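# Seat a loose steel cup onto the empty fixture plug

## Task

Take one of the steel cups that is not on a fixture and lower it over the plug of the fixture that has no cup, pushing it fully down; do not disturb the cups already sitting on the other fixtures, and open the gripper to release it at the end.

## Robot and tools

ROBOT. There are two six-joint arms, left_arm and right_arm, each ending in a parallel two-finger gripper. Their bases sit in the scene frame at left_arm (+0.035, +0.262, 0) m and right_arm (+0.050, -0.291, 0) m, both turned only slightly about z. The scene frame has its origin on the table top midway between the arms, +x reaching out over the table, +z up, and left_arm on the +y side. The names left and right do not refer to image sides. Joint order in every row and every per-joint list: waist (joint1), shoulder (joint2), elbow (joint3), wrist pitch (joint4), wrist yaw (joint5), wrist roll (joint6). Stated ranges in rad: waist -2.880 to 2.880, shoulder 0.000 to 3.142, elbow 0.000 to 3.019, wrist pitch -1.693 to 1.571, wrist yaw -1.571 to 1.571, wrist roll -2.094 to 2.094; the real stops may differ by up to 0.019 rad.

GRIPPER. Fingers point along the gripper's +z axis and close along its y axis. The reported end_effector_position is the point between the pads, roughly 1 cm short of the fingertips. Opening is absolute: +1 fully open (0.094 m pad gap), -1 closed. grip_measured is the measured opening on that same scale, with a fixed per-gripper error of about 1 mm. To hold something, command about 0.03 below grip_measured; a smaller margin grips more gently. Pads push roughly 50 to 62 N each, less on parts under about 2 mm thick.

THE ROW. Every moving command is built from rows of 14 numbers in [-1, 1]: left_arm's six joint numbers then its opening, then right_arm's six then its opening. The joint numbers are scaled offsets, not angles: 1.0 equals 1.264 rad (waist), 1.32 (shoulder), 1.276 (elbow), 1.83 (wrist pitch), 1.686 (wrist yaw), 2.022 (wrist roll). Twelve optional extra numbers in [0, 1] may follow: per-joint stiffness multipliers, left's six then right's six, which persist until changed.

execute_actions(actions). A list of actions, each a table of up to 15 rows; each row lasts one control step of 1/30 s, and a short table repeats its final row to fill 15 steps. Joint offsets in every row are measured from the angles the arm had when that action began (for a call's first action, the angles in the latest reported state), not from the previous row. An action that would push any joint more than 0.019 rad beyond its range is rejected for both arms; if the first action is rejected or any action is malformed, nothing in the call runs. An empty list just returns the current state and images. Joints that hit their real end report "joint sent to its limit".

move(target, speed, blocking). target is a single 14-number row; its joint numbers are offsets from the Joint positions of the latest result that showed them. All joints travel together so they arrive at the same moment, over 0.5 to 10 s; speed (0.01 to 2 rad/s, default 0.5) caps the joint with farthest to go. It does not avoid obstacles or the other arm. Finger openings are sent at the start. The extra line reports the ending (done, off_target, moving, held, fault), limits=held or limits=none, and each arm's joint farthest from target. With blocking=false the result comes after 0.5 s; then use wait or stop before issuing more motion.

wait(seconds), 0 to 10: lets time pass while the last commands hold. stop(): brakes a running move, needing some room. zoom_image(camera, region): region [x0, y0, x1, y1] in pixels, at most 504 by 504, from cam_low, cam_left_wrist or cam_right_wrist (all 504x504). read_manual(section): licence texts only. finished_scene(scene): ends the current scene by its number, irreversibly; the goal must already hold.

RESULTS. Each result gives both grippers' position (m) and quaternion wxyz in the scene frame (less accurate at long reach), Joint positions and Joint velocities per arm (rad, rad/s, then pad gap in m), Joint targets (what joints are currently driven toward), step readings with HELD marks where an arm's row was held back, and images. "joint command not followed" means a clearance check altered joint targets. FAULT and MOTOR HOT (from 85 °C; at 100 °C the arm drops) lines warn of stops.

MOTION LIMITS. Per step each joint target stays within a lead of its measured angle: 0.264 rad waist, 0.32 shoulder, 0.276 elbow, 0.33 wrist pitch, 0.186 wrist yaw, 0.522 wrist roll; and targets that would shift the gripper over 70 mm are scaled back. Large offsets therefore need several actions, and leftovers must be re-sent. Sending zeros lets an arm sag; to hold it, send offsets back to the wanted angles first, then zeros.

CAMERAS. Calibration (pinhole plus radial for cam_low, fisheye for wrists) is given with K, D and T_world_to_cam; expect a few mm and degrees of error.

AVOID. Knocking anything off the table, disturbing the seated cups, dropping or slipping the cup, fast impacts, pressing far past contact, and arms colliding. Occasional external tugs on held parts or pushes on loose objects can occur.

Each tool is called after "Request:" as a command line: name --argument value for each argument, lists and objects as JSON in quotes; but a table of rows of numbers goes row by row, as --pt "numbers of a row", without its own name.

## Session

Request:
execute_actions --actions '[]'

Scene clock: 0.00 s.
left_arm: end_effector_position=(+0.0674, +0.5232, +0.1463) grip_measured=+1.000 end_effector_quat_wxyz=(-0.281, +0.793, -0.334, -0.424) | right_arm: end_effector_position=(+0.7083, +0.0455, +0.1463) grip_measured=+1.000 end_effector_quat_wxyz=(+0.058, +0.127, +0.741, +0.657)
Joint names: [waist, shoulder, elbow, wrist pitch, wrist yaw, wrist roll]
Joint positions: left_arm=[ 0.851  0.751  0.366 -0.722 -1.002 -1.22   0.094] | right_arm=[ 0.343  2.089  1.417  0.416 -1.026  1.432  0.094]
Joint velocities: left_arm=[ 0.005 -0.015 -0.022  0.007 -0.022  0.007  0.   ] | right_arm=[-0.015 -0.015  0.007 -0.022  0.007 -0.037  0.   ]
Joint targets: left_arm=[0.851 0.752 0.385 -0.721 -1.001 -1.220] | right_arm=[0.343 2.091 1.438 0.420 -1.026 1.432]
Joint stiffness scale: left_arm=[1. 1. 1. 1. 1. 1.] | right_arm=[1. 1. 1. 1. 1. 1.]

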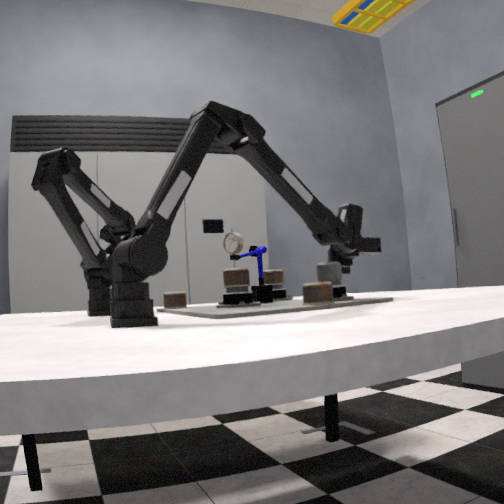

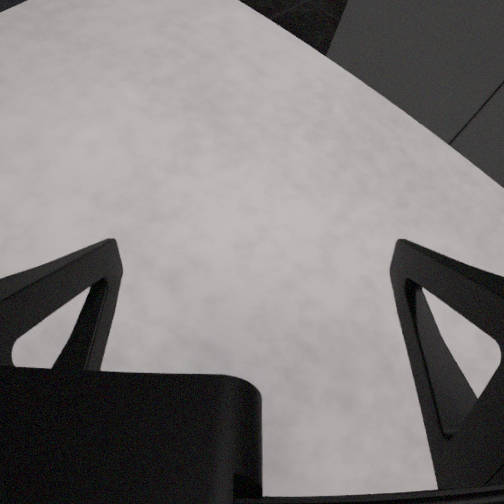

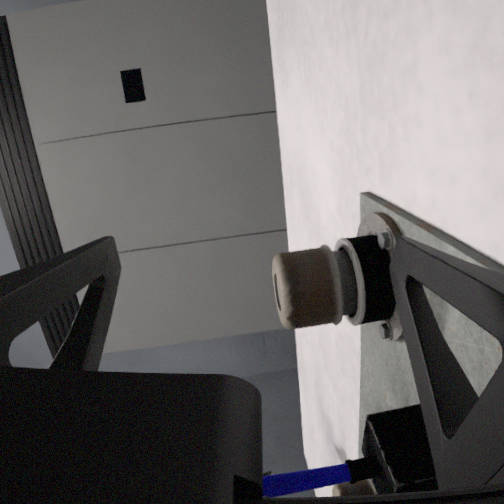

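Request:
zoom_image --camera "cam_low" --region '[150, 200, 400, 330]'

Region (150, 200, 400, 330) of cam_low's 504x504 image, scaled by 2.016, with more detail than that image has; it fills the top 262 rows of this view, and the rest is white.

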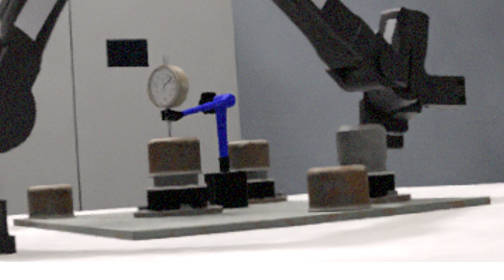

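Request:
move --target '[0,0,0.015,0,0,0,1,0,-0.613,0.09,-0.872,0.608,-0.708,1]' --speed 1.2

Scene clock: 14.90 s.
left_arm: end_effector_position=(+0.0674, +0.5232, +0.1463) grip_measured=+1.000 end_effector_quat_wxyz=(-0.281, +0.793, -0.334, -0.424) | right_arm: end_effector_position=(+0.5218, -0.1585, +0.4015) grip_measured=+1.000 end_effector_quat_wxyz=(+0.310, -0.126, +0.941, +0.047)
Joint names: [waist, shoulder, elbow, wrist pitch, wrist yaw, wrist roll]
Joint positions: left_arm=[ 0.851  0.751  0.366 -0.722 -1.002 -1.22   0.094] | right_arm=[ 0.343  1.264  1.495 -1.164 -0.005  0.01   0.094]
Joint velocities: left_arm=[ 0.005 -0.005  0.012  0.007 -0.037 -0.051  0.   ] | right_arm=[0.005 0.015 0.002 0.002 0.022 0.037 0.   ]
Joint targets: left_arm=[0.851 0.751 0.386 -0.722 -1.002 -1.220] | right_arm=[0.343 1.280 1.532 -1.179 -0.001 0.000]
Joint stiffness scale: left_arm=[1. 1. 1. 1. 1. 1.] | right_arm=[1. 1. 1. 1. 1. 1.]
move: off_target (right_arm); limits=none; left_arm: farthest joint: the elbow, 0.019 radians from its target (0.019 radians at the start); right_arm: farthest joint: the elbow, 0.037 radians from its target (0.115 radians at the start)
camera_calibration (this result's frames):
cam_right_wrist: T_world_to_cam=[[0.268845, -0.962976, -0.0199729, -0.289591], [-0.963118, -0.268528, -0.0172024, 0.470287], [0.0112022, 0.0238611, -0.999653, 0.523634], [0, 0, 0, 1]] pos_world=[0.524932, -0.165078, 0.525758]

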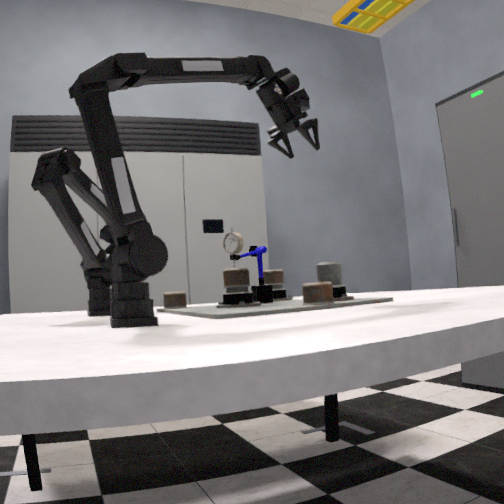

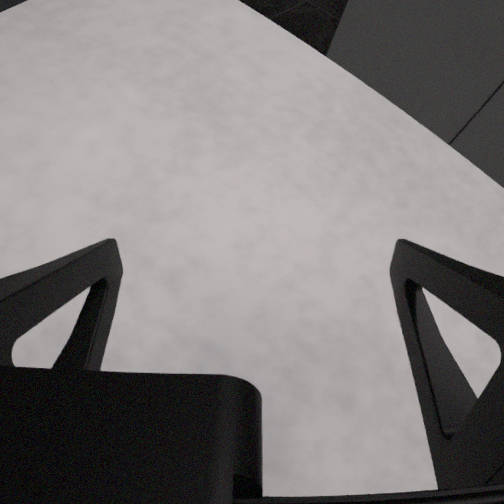

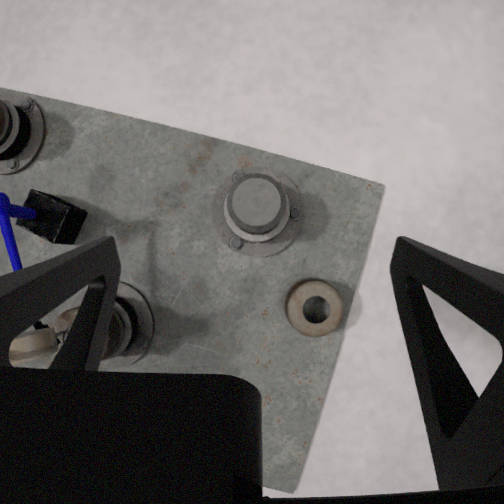

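Request:
move --target '[0,0,0.015,0,0,0,1,-0.127,0.235,-0.27,0.02,0.003,-0.005,1]' --speed 0.7

Request:
zoom_image --camera "cam_low" --region '[210, 230, 370, 320]'

Scene clock: 25.93 s.
left_arm: end_effector_position=(+0.0674, +0.5232, +0.1463) grip_measured=+1.000 end_effector_quat_wxyz=(-0.281, +0.793, -0.334, -0.424) | right_arm: end_effector_position=(+0.4783, -0.2454, +0.0912) grip_measured=+1.000 end_effector_quat_wxyz=(-0.017, -0.049, +0.999, +0.001)
Joint names: [waist, shoulder, elbow, wrist pitch, wrist yaw, wrist roll]
Joint positions: left_arm=[ 0.851  0.751  0.366 -0.722 -1.002 -1.22   0.094] | right_arm=[ 0.176  1.593  1.129 -1.142 -0.003  0.009  0.094]
Joint velocities: left_arm=[-0.005 -0.015 -0.012  0.002  0.007 -0.037  0.   ] | right_arm=[-0.005 -0.005  0.007  0.002  0.022 -0.007  0.   ]
Joint targets: left_arm=[0.851 0.751 0.386 -0.722 -1.002 -1.220] | right_arm=[0.182 1.574 1.150 -1.127 -0.000 -0.000]
Joint stiffness scale: left_arm=[1. 1. 1. 1. 1. 1.] | right_arm=[1. 1. 1. 1. 1. 1.]
move: off_target (right_arm); limits=none; left_arm: farthest joint: the elbow, 0.019 radians from its target (0.019 radians at the start); right_arm: farthest joint: the elbow, 0.021 radians from its target (0.344 radians at the start)
camera_calibration (this result's frames):
cam_right_wrist: T_world_to_cam=[[0.094436, -0.99545, -0.0126916, -0.293004], [-0.789231, -0.0826307, 0.608511, 0.305112], [-0.606791, -0.0474488, -0.793444, 0.475304], [0, 0, 0, 1]] pos_world=[0.556885, -0.243907, 0.187744]

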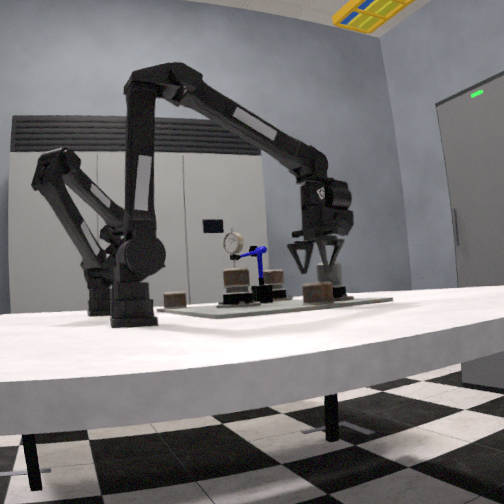

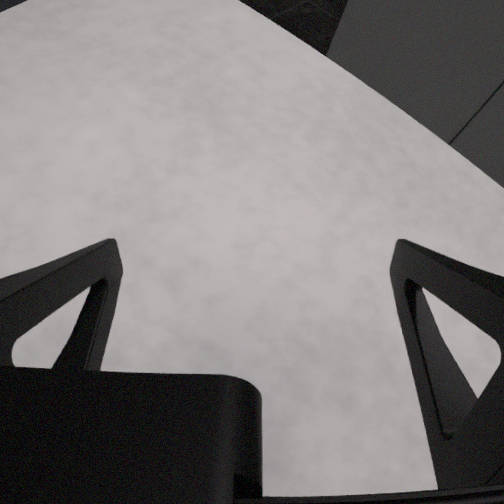

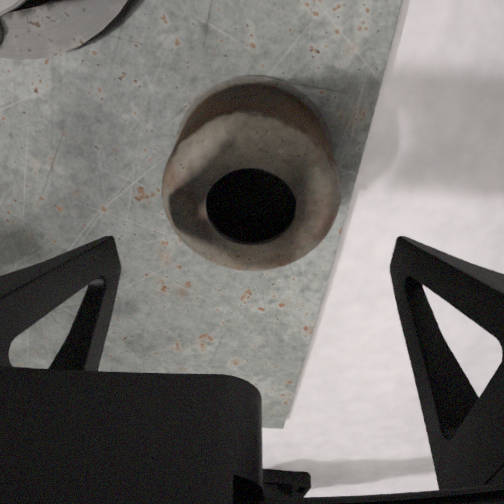

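Region (210, 230, 370, 320) of cam_low's 504x504 image, scaled by 3.150, with more detail than that image has; it fills the top 284 rows of this view, and the rest is white.

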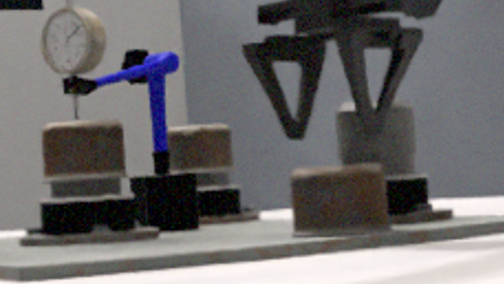

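Request:
move --target '[0,0,0.015,0,0,0,1,0.01,0.04,-0.05,0.104,0.002,-0.004,1]' --speed 0.2

Scene clock: 34.40 s.
left_arm: end_effector_position=(+0.0674, +0.5232, +0.1463) grip_measured=+1.000 end_effector_quat_wxyz=(-0.281, +0.793, -0.334, -0.424) | right_arm: end_effector_position=(+0.4927, -0.2416, +0.0583) grip_measured=+1.000 end_effector_quat_wxyz=(+0.024, -0.052, +0.998, +0.003)
Joint names: [waist, shoulder, elbow, wrist pitch, wrist yaw, wrist roll]
Joint positions: left_arm=[ 0.851  0.751  0.366 -0.722 -1.002 -1.22   0.094] | right_arm=[ 0.181  1.623  1.068 -0.968 -0.003  0.009  0.094]
Joint velocities: left_arm=[-0.005  0.005 -0.017 -0.012  0.037  0.007  0.   ] | right_arm=[-0.005  0.005 -0.022  0.007  0.066  0.022  0.   ]
Joint targets: left_arm=[0.851 0.751 0.386 -0.722 -1.002 -1.220] | right_arm=[0.189 1.646 1.065 -0.951 0.000 0.001]
Joint stiffness scale: left_arm=[1. 1. 1. 1. 1. 1.] | right_arm=[1. 1. 1. 1. 1. 1.]
move: off_target (right_arm); limits=none; left_arm: farthest joint: the elbow, 0.019 radians from its target (0.019 radians at the start); right_arm: farthest joint: the shoulder, 0.023 radians from its target (0.053 radians at the start)
camera_calibration (this result's frames):
cam_right_wrist: T_world_to_cam=[[0.10045, -0.994849, -0.0136429, -0.293796], [-0.835908, -0.0918228, 0.541134, 0.361481], [-0.539599, -0.0429528, -0.840826, 0.428834], [0, 0, 0, 1]] pos_world=[0.563075, -0.240671, 0.160957]

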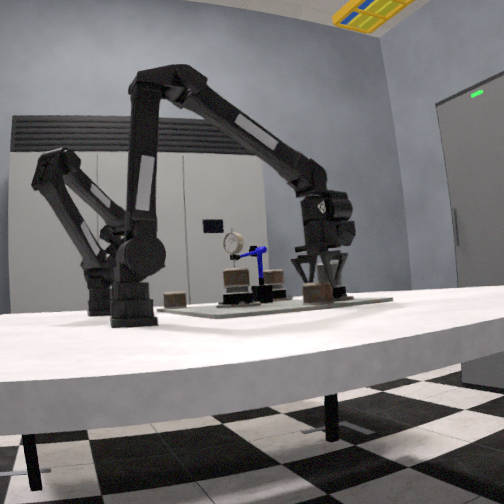

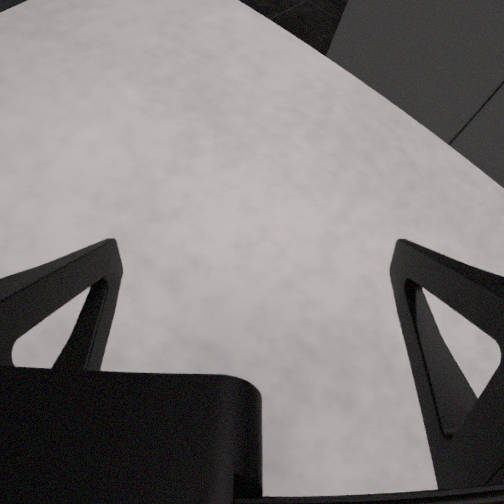

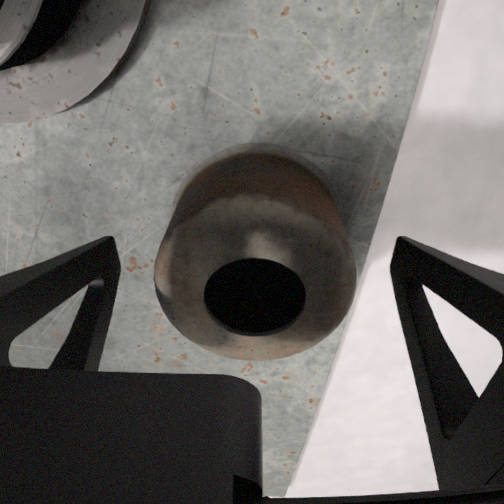

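Request:
move --target '[0,0,0.015,0,0,0,1,0,0.036,-0.021,0,0.002,-0.004,1]' --speed 0.08

Request:
move --target '[0,0,0.015,0,0,0,1,0,0,0.012,0,0,0,0.3]'

Scene clock: 38.93 s.
left_arm: end_effector_position=(+0.0674, +0.5232, +0.1463) grip_measured=+1.000 end_effector_quat_wxyz=(-0.281, +0.793, -0.334, -0.424) | right_arm: end_effector_position=(+0.4794, -0.2431, +0.0394) grip_measured=+1.000 end_effector_quat_wxyz=(-0.001, -0.052, +0.999, +0.002)
Joint names: [waist, shoulder, elbow, wrist pitch, wrist yaw, wrist roll]
Joint positions: left_arm=[ 0.851  0.751  0.366 -0.722 -1.002 -1.22   0.094] | right_arm=[ 0.181  1.649  1.043 -0.968 -0.003  0.009  0.094]
Joint velocities: left_arm=[ 0.005 -0.024  0.007 -0.002 -0.081  0.066  0.   ] | right_arm=[ 0.005  0.005 -0.002 -0.002  0.007 -0.022  0.   ]
Joint targets: left_arm=[0.851 0.751 0.386 -0.722 -1.002 -1.220] | right_arm=[0.181 1.670 1.041 -0.968 0.000 0.000]
Joint stiffness scale: left_arm=[1. 1. 1. 1. 1. 1.] | right_arm=[1. 1. 1. 1. 1. 1.]
move: off_target (right_arm); limits=none; left_arm: farthest joint: the elbow, 0.019 radians from its target (0.019 radians at the start); right_arm: farthest joint: the shoulder, 0.021 radians from its target (0.047 radians at the start)
camera_calibration (this result's frames):
cam_right_wrist: T_world_to_cam=[[0.0997767, -0.994924, -0.0130677, -0.293919], [-0.807561, -0.0886452, 0.583085, 0.345952], [-0.581284, -0.0476254, -0.812306, 0.423426], [0, 0, 0, 1]] pos_world=[0.554835, -0.241594, 0.138391]

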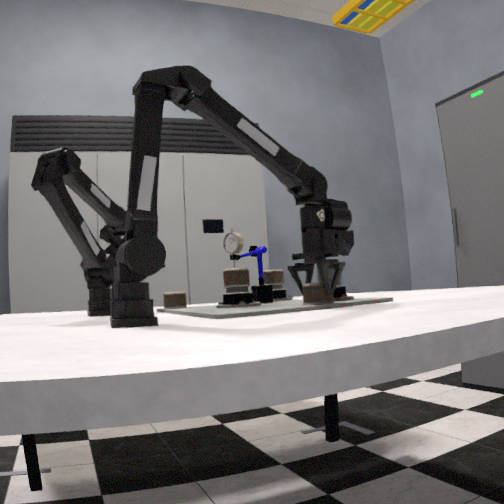

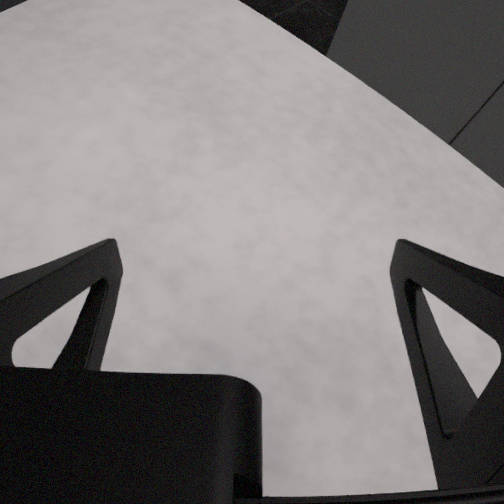

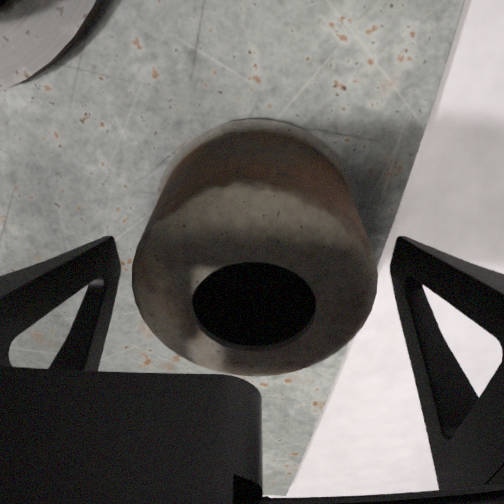

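Scene clock: 39.63 s.
left_arm: end_effector_position=(+0.0674, +0.5232, +0.1463) grip_measured=+1.000 end_effector_quat_wxyz=(-0.281, +0.793, -0.334, -0.424) | right_arm: end_effector_position=(+0.4794, -0.2431, +0.0394) grip_measured=+0.478 end_effector_quat_wxyz=(-0.001, -0.052, +0.999, +0.002)
Joint names: [waist, shoulder, elbow, wrist pitch, wrist yaw, wrist roll]
Joint positions: left_arm=[ 0.851  0.751  0.366 -0.722 -1.002 -1.22   0.094] | right_arm=[ 0.181  1.649  1.043 -0.968 -0.003  0.009  0.069]
Joint velocities: left_arm=[-0.015 -0.015 -0.007 -0.012 -0.037 -0.095  0.   ] | right_arm=[-0.005 -0.015  0.007 -0.012  0.037  0.037  0.   ]
Joint targets: left_arm=[0.851 0.751 0.386 -0.722 -1.002 -1.220] | right_arm=[0.181 1.649 1.059 -0.968 -0.003 0.008]
Joint stiffness scale: left_arm=[1. 1. 1. 1. 1. 1.] | right_arm=[1. 1. 1. 1. 1. 1.]
move: done; limits=none; left_arm: farthest joint: the elbow, 0.019 radians from its target (0.019 radians at the start); right_arm: farthest joint: the elbow, 0.015 radians from its target (0.015 radians at the start)
camera_calibration (this result's frames):
cam_right_wrist: T_world_to_cam=[[0.0997767, -0.994924, -0.0130677, -0.293919], [-0.807561, -0.0886452, 0.583085, 0.345952], [-0.581284, -0.0476254, -0.812306, 0.423426], [0, 0, 0, 1]] pos_world=[0.554835, -0.241594, 0.138391]

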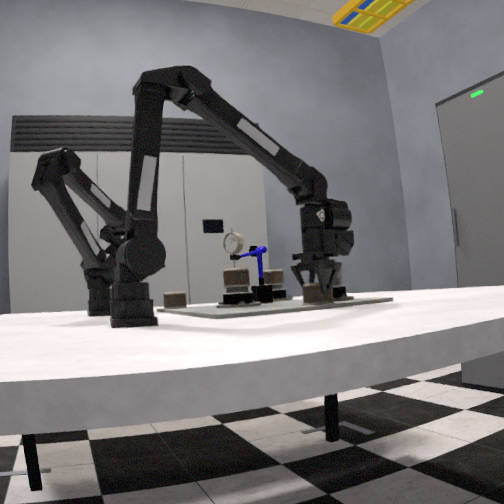

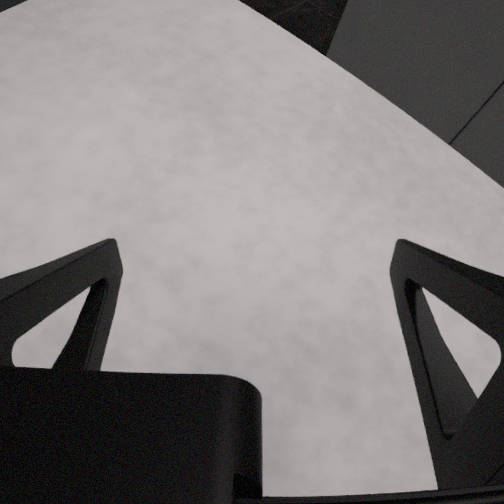

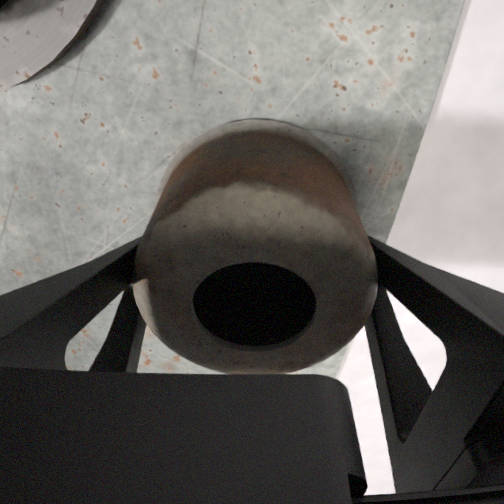

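Request:
move --target '[0,0,0.015,0,0,0,1,0,-0.122,0.178,-0.183,0,0,0.4]' --speed 0.35

Request:
move --target '[0,0,0.015,0,0,0,1,0.137,0.24,0.33,-0.052,0,0,0.4]' --speed 0.3

Request:
zoom_image --camera "cam_low" --region '[280, 210, 380, 310]'

Scene clock: 45.47 s.
left_arm: end_effector_position=(+0.0674, +0.5232, +0.1463) grip_measured=+1.000 end_effector_quat_wxyz=(-0.281, +0.793, -0.334, -0.424) | right_arm: end_effector_position=(+0.4770, -0.2434, +0.1563) grip_measured=+0.478 end_effector_quat_wxyz=(-0.006, -0.052, +0.999, +0.001)
Joint names: [waist, shoulder, elbow, wrist pitch, wrist yaw, wrist roll]
Joint positions: left_arm=[ 0.851  0.751  0.366 -0.722 -1.002 -1.22   0.094] | right_arm=[ 0.181  1.511  1.218 -1.288 -0.003  0.009  0.069]
Joint velocities: left_arm=[-0.005 -0.005 -0.027  0.002  0.007 -0.037  0.   ] | right_arm=[ 0.005 -0.005 -0.007  0.012  0.051 -0.007  0.001]
Joint targets: left_arm=[0.851 0.751 0.386 -0.722 -1.002 -1.220] | right_arm=[0.181 1.488 1.271 -1.303 -0.003 0.009]
Joint stiffness scale: left_arm=[1. 1. 1. 1. 1. 1.] | right_arm=[1. 1. 1. 1. 1. 1.]
move: off_target (right_arm); limits=none; left_arm: farthest joint: the elbow, 0.019 radians from its target (0.019 radians at the start); right_arm: farthest joint: the elbow, 0.052 radians from its target (0.227 radians at the start)
camera_calibration (this result's frames):
cam_right_wrist: T_world_to_cam=[[0.0996681, -0.994936, -0.0129692, -0.292386], [-0.802669, -0.0880969, 0.589882, 0.272539], [-0.588038, -0.0483825, -0.807385, 0.51924], [0, 0, 0, 1]] pos_world=[0.553233, -0.241774, 0.254668]

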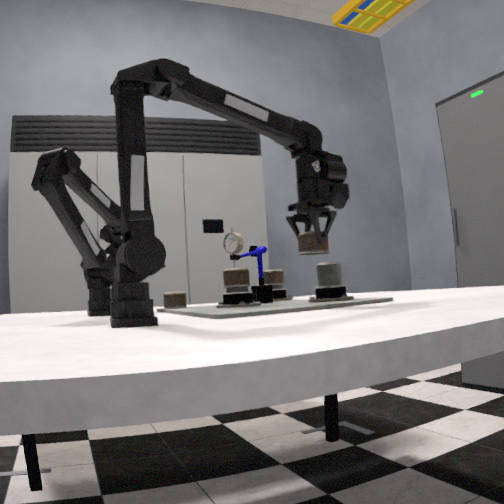

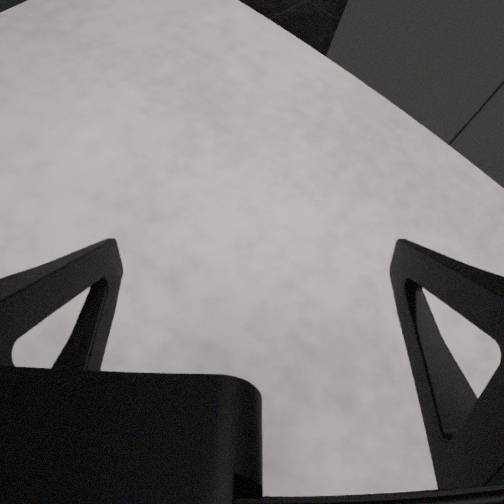

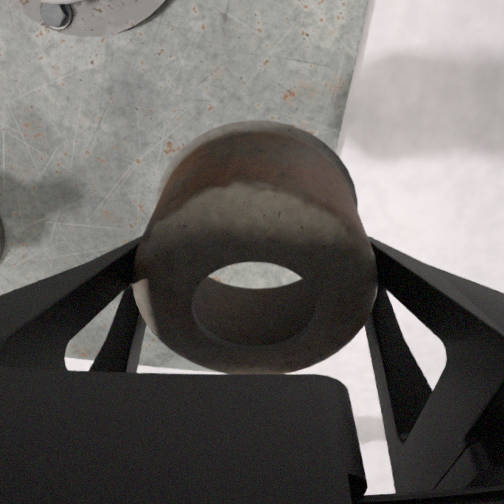

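Scene clock: 47.33 s.
left_arm: end_effector_position=(+0.0674, +0.5232, +0.1463) grip_measured=+1.000 end_effector_quat_wxyz=(-0.281, +0.793, -0.334, -0.424) | right_arm: end_effector_position=(+0.5709, -0.1393, +0.1469) grip_measured=+0.478 end_effector_quat_wxyz=(-0.016, -0.137, +0.990, -0.001)
Joint names: [waist, shoulder, elbow, wrist pitch, wrist yaw, wrist roll]
Joint positions: left_arm=[ 0.851  0.751  0.366 -0.722 -1.002 -1.22   0.094] | right_arm=[ 0.353  1.816  1.581 -1.369 -0.003  0.009  0.069]
Joint velocities: left_arm=[-0.015  0.005  0.012  0.012 -0.022  0.081  0.   ] | right_arm=[-0.005 -0.005  0.012  0.002  0.022 -0.037 -0.002]
Joint targets: left_arm=[0.851 0.751 0.386 -0.722 -1.002 -1.220] | right_arm=[0.354 1.828 1.639 -1.383 -0.003 0.009]
Joint stiffness scale: left_arm=[1. 1. 1. 1. 1. 1.] | right_arm=[1. 1. 1. 1. 1. 1.]
move: off_target (right_arm); limits=none; left_arm: farthest joint: the elbow, 0.019 radians from its target (0.019 radians at the start); right_arm: farthest joint: the elbow, 0.058 radians from its target (0.421 radians at the start)
camera_calibration (this result's frames):
cam_right_wrist: T_world_to_cam=[[0.26826, -0.963263, -0.01271, -0.290191], [-0.763241, -0.220569, 0.6073, 0.319088], [-0.587793, -0.153213, -0.794371, 0.555256], [0, 0, 0, 1]] pos_world=[0.647763, -0.124077, 0.243609]

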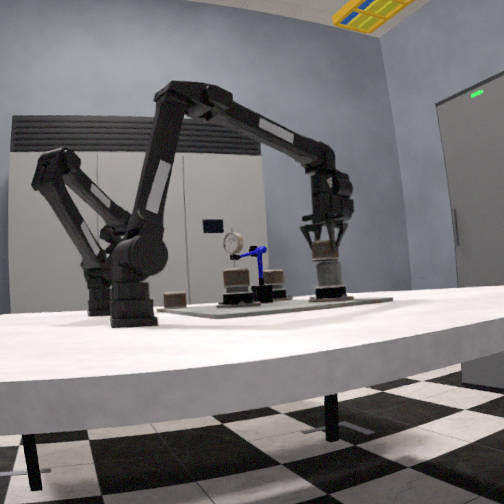

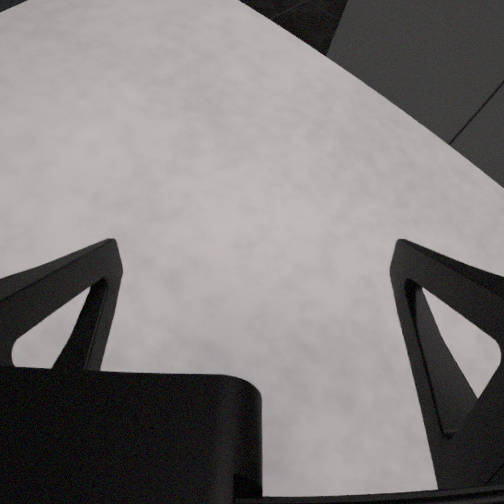

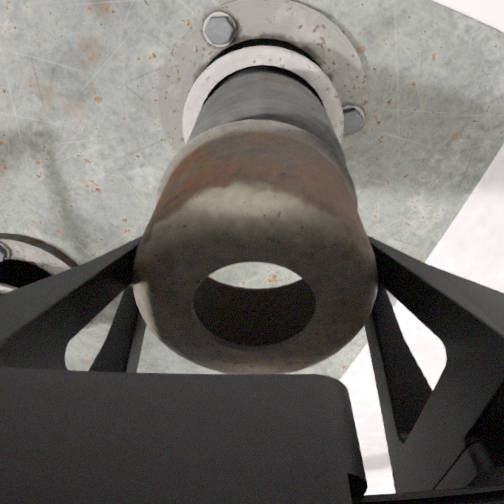

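Region (280, 210, 380, 310) of cam_low's 504x504 image, scaled by 5.040, with more detail than that image has.

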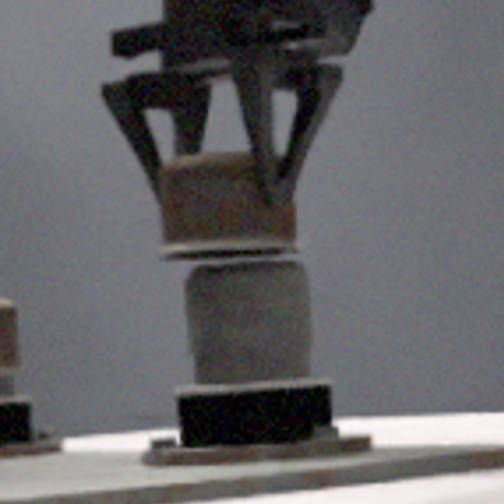

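Request:
move --target '[0,0,0.015,0,0,0,1,-0.011,0,0.03,0.027,0,0,0.4]' --speed 0.08

Request:
zoom_image --camera "cam_low" --region '[280, 210, 380, 310]'

Scene clock: 51.90 s.
left_arm: end_effector_position=(+0.0674, +0.5232, +0.1463) grip_measured=+1.000 end_effector_quat_wxyz=(-0.281, +0.793, -0.334, -0.424) | right_arm: end_effector_position=(+0.5798, -0.1407, +0.1468) grip_measured=+0.478 end_effector_quat_wxyz=(+0.000, -0.134, +0.991, +0.002)
Joint names: [waist, shoulder, elbow, wrist pitch, wrist yaw, wrist roll]
Joint positions: left_arm=[ 0.851  0.751  0.366 -0.722 -1.002 -1.22   0.094] | right_arm=[ 0.346  1.816  1.581 -1.335 -0.003  0.009  0.069]
Joint velocities: left_arm=[ 0.005 -0.015 -0.007 -0.002  0.007  0.037  0.   ] | right_arm=[ 0.005 -0.015 -0.002  0.002  0.022  0.007  0.   ]
Joint targets: left_arm=[0.851 0.751 0.386 -0.722 -1.002 -1.220] | right_arm=[0.339 1.816 1.619 -1.320 -0.003 0.009]
Joint stiffness scale: left_arm=[1. 1. 1. 1. 1. 1.] | right_arm=[1. 1. 1. 1. 1. 1.]
move: off_target (right_arm); limits=none; left_arm: farthest joint: the elbow, 0.019 radians from its target (0.019 radians at the start); right_arm: farthest joint: the elbow, 0.038 radians from its target (0.038 radians at the start)
camera_calibration (this result's frames):
cam_right_wrist: T_world_to_cam=[[0.262056, -0.964964, -0.0131077, -0.290462], [-0.783914, -0.220771, 0.580292, 0.341649], [-0.562855, -0.141794, -0.814303, 0.550289], [0, 0, 0, 1]] pos_world=[0.653674, -0.126831, 0.246039]

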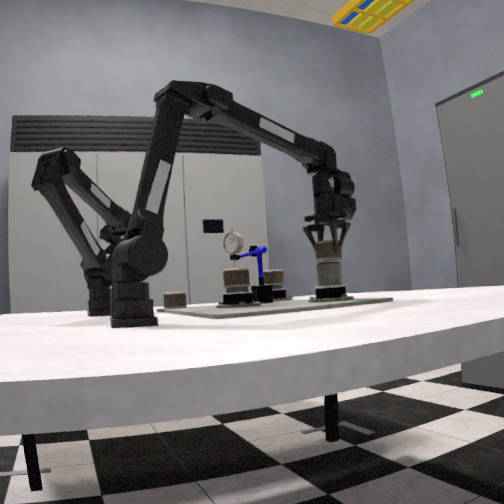

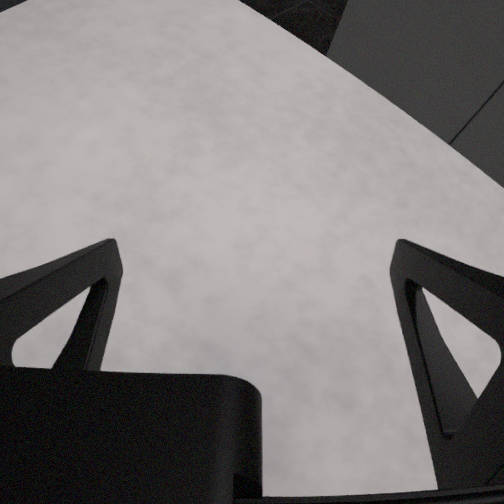

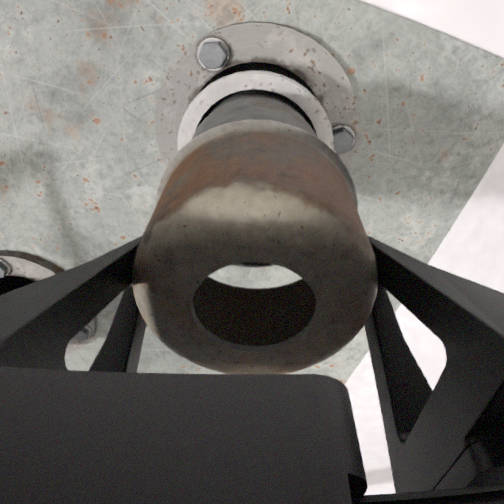

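Region (280, 210, 380, 310) of cam_low's 504x504 image, scaled by 5.040, with more detail than that image has.

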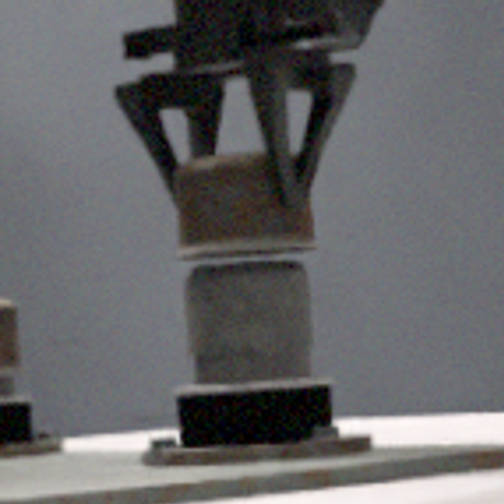

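Request:
execute_actions --actions '[[[0,0,0.015,0,0,0,1,0,0.014,0.01,0.008,0,0,0.4],[0,0,0.015,0,0,0,1,0,0.015,0.007,0.0105,0,0,0.4],[0,0,0.015,0,0,0,1,0,0.016,0.0045,0.013,0,0,0.4],[0,0,0.015,0,0,0,1,0,0.017,0.002,0.0155,0,0,0.4],[0,0,0.015,0,0,0,1,0,0.018,-0.001,0.018,0,0,0.4],[0,0,0.015,0,0,0,1,0,0.019,-0.004,0.0205,0,0,0.4],[0,0,0.015,0,0,0,1,0,0.02,-0.0065,0.023,0,0,0.4],[0,0,0.015,0,0,0,1,0,0.021,-0.009,0.0255,0,0,0.4],[0,0,0.015,0,0,0,1,0,0.022,-0.012,0.028,0,0,0.4],[0,0,0.015,0,0,0,1,0,0.023,-0.015,0.0305,0,0,0.4],[0,0,0.015,0,0,0,1,0,0.024,-0.0175,0.033,0,0,0.4]]]'

Request:
wait --seconds 0.3

Request:
zoom_image --camera "cam_low" --region '[280, 210, 380, 310]'

Scene clock: 60.23 s.
left_arm: end_effector_position=(+0.0674, +0.5232, +0.1463) grip_measured=+1.000 end_effector_quat_wxyz=(-0.281, +0.793, -0.334, -0.424) | right_arm: end_effector_position=(+0.5799, -0.1401, +0.1324) grip_measured=+0.478 end_effector_quat_wxyz=(+0.001, -0.134, +0.991, +0.003)
Joint names: [waist, shoulder, elbow, wrist pitch, wrist yaw, wrist roll]
Joint positions: left_arm=[ 0.851  0.751  0.366 -0.722 -1.002 -1.22   0.094] | right_arm=[ 0.347  1.825  1.555 -1.298 -0.005  0.009  0.069]
Joint velocities: left_arm=[ 0.005 -0.015 -0.007 -0.002 -0.081  0.022  0.   ] | right_arm=[-0.005  0.005 -0.012 -0.002  0.007  0.051  0.   ]
Joint targets: left_arm=[0.851 0.751 0.386 -0.722 -1.002 -1.220] | right_arm=[0.346 1.847 1.559 -1.275 -0.003 0.009]
Joint stiffness scale: left_arm=[1. 1. 1. 1. 1. 1.] | right_arm=[1. 1. 1. 1. 1. 1.]
Step readings (joint positions):
0: left_arm=[0.851 0.751 0.366 -0.722 -1.002 -1.220] | right_arm=[0.346 1.816 1.581 -1.335 -0.003 0.009]
1: left_arm=[0.851 0.751 0.366 -0.722 -1.002 -1.220] | right_arm=[0.346 1.816 1.581 -1.335 -0.003 0.009]
2: left_arm=[0.851 0.751 0.366 -0.722 -1.002 -1.220] | right_arm=[0.346 1.816 1.581 -1.335 -0.003 0.009]
4: left_arm=[0.851 0.751 0.366 -0.722 -1.002 -1.220] | right_arm=[0.346 1.816 1.581 -1.330 -0.003 0.009]
8: left_arm=[0.851 0.751 0.366 -0.722 -1.002 -1.220] | right_arm=[0.346 1.819 1.574 -1.312 -0.003 0.009]
15: Joint positions above
camera_calibration (this result's frames):
cam_right_wrist: T_world_to_cam=[[0.262446, -0.964829, -0.0150369, -0.290062], [-0.78459, -0.222438, 0.57874, 0.350516], [-0.561731, -0.14009, -0.815373, 0.538416], [0, 0, 0, 1]] pos_world=[0.653581, -0.126465, 0.23179]

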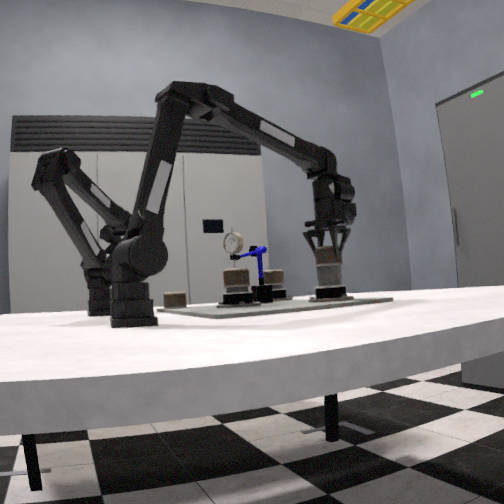

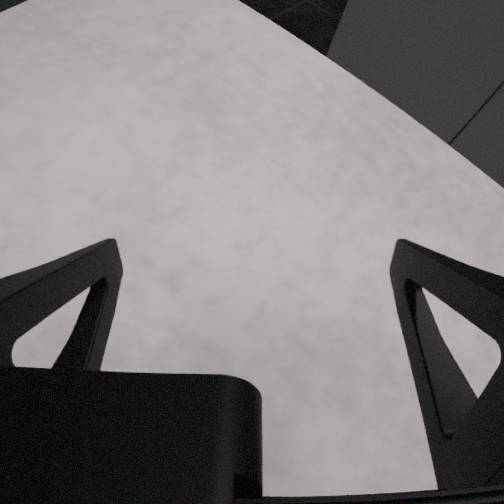

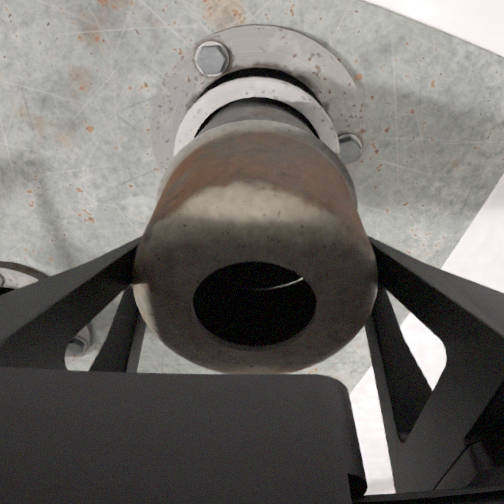

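Scene clock: 60.53 s.
left_arm: end_effector_position=(+0.0674, +0.5232, +0.1463) grip_measured=+1.000 end_effector_quat_wxyz=(-0.281, +0.793, -0.334, -0.424) | right_arm: end_effector_position=(+0.5797, -0.1401, +0.1321) grip_measured=+0.478 end_effector_quat_wxyz=(+0.001, -0.134, +0.991, +0.003)
Joint names: [waist, shoulder, elbow, wrist pitch, wrist yaw, wrist roll]
Joint positions: left_arm=[ 0.851  0.751  0.366 -0.722 -1.002 -1.22   0.094] | right_arm=[ 0.347  1.825  1.554 -1.298 -0.005  0.009  0.069]
Joint velocities: left_arm=[ 0.015  0.005 -0.012  0.012 -0.007 -0.037  0.   ] | right_arm=[-0.005 -0.005 -0.002 -0.007 -0.007  0.051 -0.   ]
Joint targets: left_arm=[0.851 0.751 0.386 -0.722 -1.002 -1.220] | right_arm=[0.346 1.847 1.559 -1.275 -0.003 0.009]
Joint stiffness scale: left_arm=[1. 1. 1. 1. 1. 1.] | right_arm=[1. 1. 1. 1. 1. 1.]
wait: 0.30 s; at rest by 0.17 s
camera_calibration (this result's frames):
cam_right_wrist: T_world_to_cam=[[0.262435, -0.964833, -0.015028, -0.290064], [-0.784165, -0.222317, 0.579362, 0.350295], [-0.562329, -0.140261, -0.814932, 0.538324], [0, 0, 0, 1]] pos_world=[0.653527, -0.126481, 0.231391]

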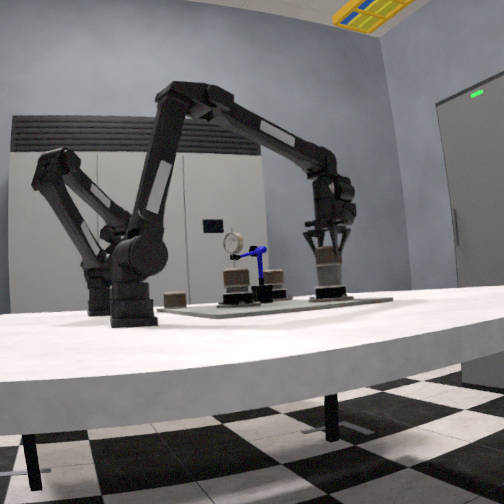

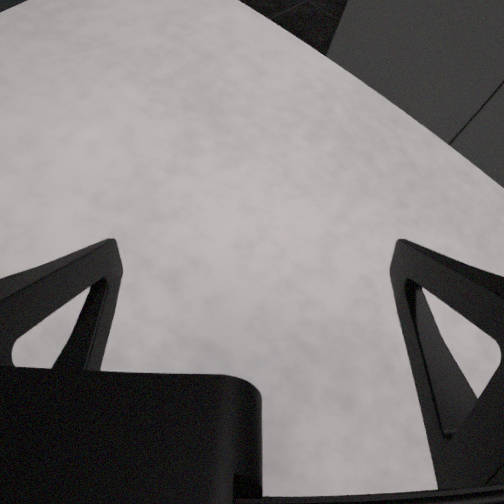

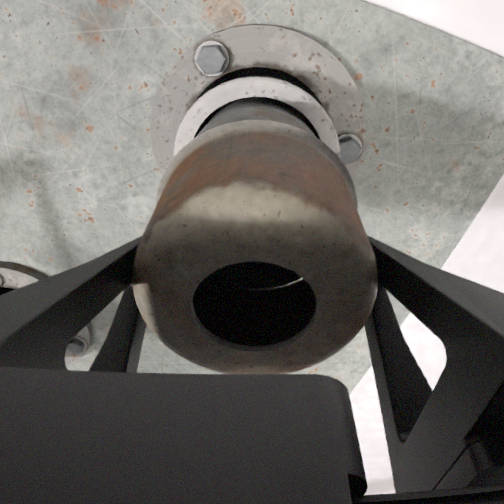

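Region (280, 210, 380, 310) of cam_low's 504x504 image, scaled by 5.040, with more detail than that image has.

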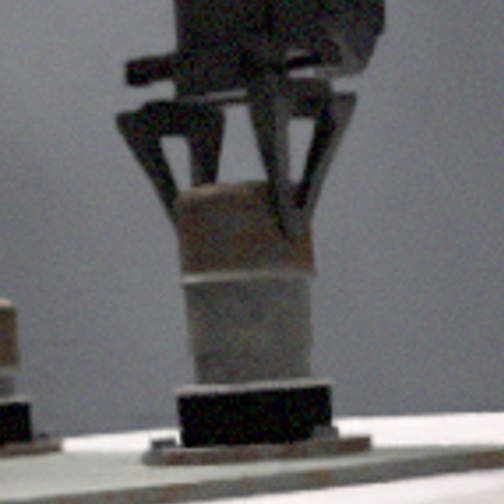

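Request:
move --target '[0,0,0.015,0,0,0,1,0.007,0.045,-0.05,0.062,0,0,0.4]' --speed 0.08

Request:
zoom_image --camera "cam_low" --region '[280, 210, 380, 310]'

Scene clock: 64.93 s.
left_arm: end_effector_position=(+0.0674, +0.5232, +0.1463) grip_measured=+1.000 end_effector_quat_wxyz=(-0.281, +0.793, -0.334, -0.424) | right_arm: end_effector_position=(+0.5787, -0.1395, +0.0936) grip_measured=+0.478 end_effector_quat_wxyz=(-0.002, -0.134, +0.991, +0.003)
Joint names: [waist, shoulder, elbow, wrist pitch, wrist yaw, wrist roll]
Joint positions: left_arm=[ 0.851  0.751  0.366 -0.722 -1.002 -1.22   0.094] | right_arm=[ 0.348  1.857  1.496 -1.212 -0.007  0.009  0.069]
Joint velocities: left_arm=[-0.015 -0.015 -0.002 -0.007 -0.022 -0.051  0.   ] | right_arm=[-0.005 -0.024 -0.002 -0.007  0.022  0.037 -0.001]
Joint targets: left_arm=[0.851 0.751 0.386 -0.722 -1.002 -1.220] | right_arm=[0.355 1.884 1.490 -1.185 -0.005 0.008]
Joint stiffness scale: left_arm=[1. 1. 1. 1. 1. 1.] | right_arm=[1. 1. 1. 1. 1. 1.]
move: off_target (right_arm); limits=none; left_arm: farthest joint: the elbow, 0.019 radians from its target (0.019 radians at the start); right_arm: farthest joint: the wrist pitch, 0.028 radians from its target (0.114 radians at the start)
camera_calibration (this result's frames):
cam_right_wrist: T_world_to_cam=[[0.263457, -0.96453, -0.0164959, -0.290171], [-0.780894, -0.223275, 0.583398, 0.369543], [-0.566388, -0.140819, -0.812019, 0.508478], [0, 0, 0, 1]] pos_world=[0.653018, -0.125766, 0.192517]

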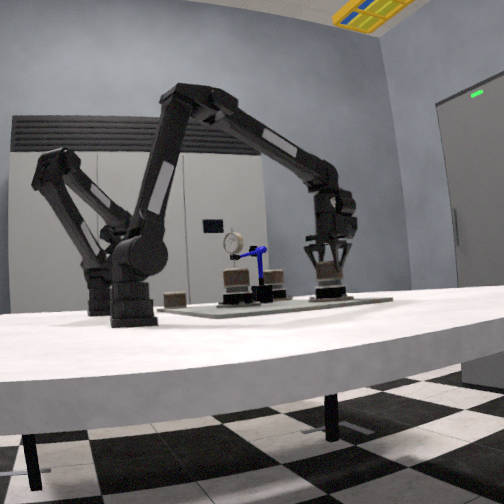

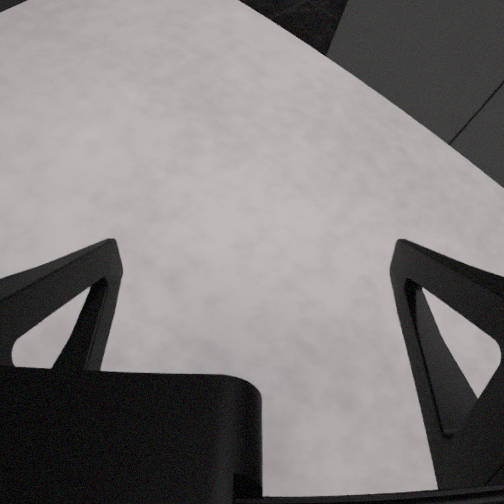

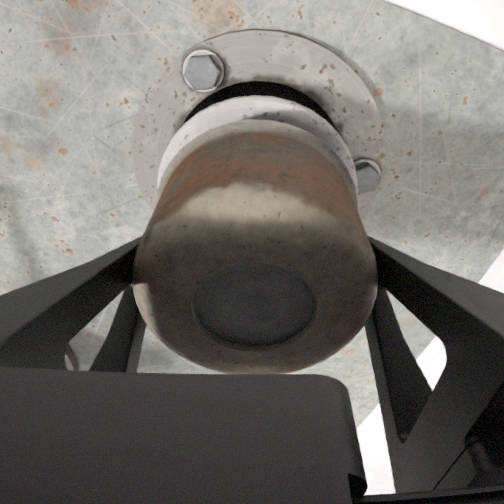

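Region (280, 210, 380, 310) of cam_low's 504x504 image, scaled by 5.040, with more detail than that image has.

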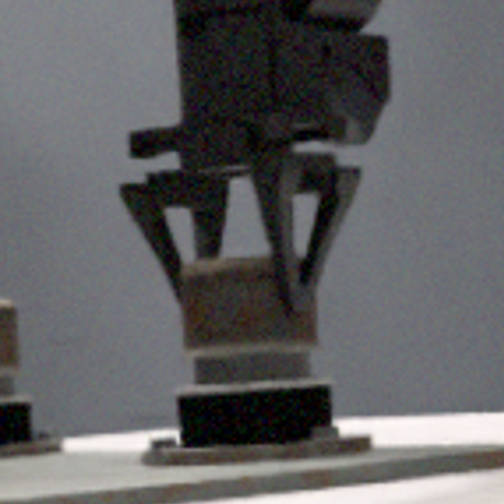

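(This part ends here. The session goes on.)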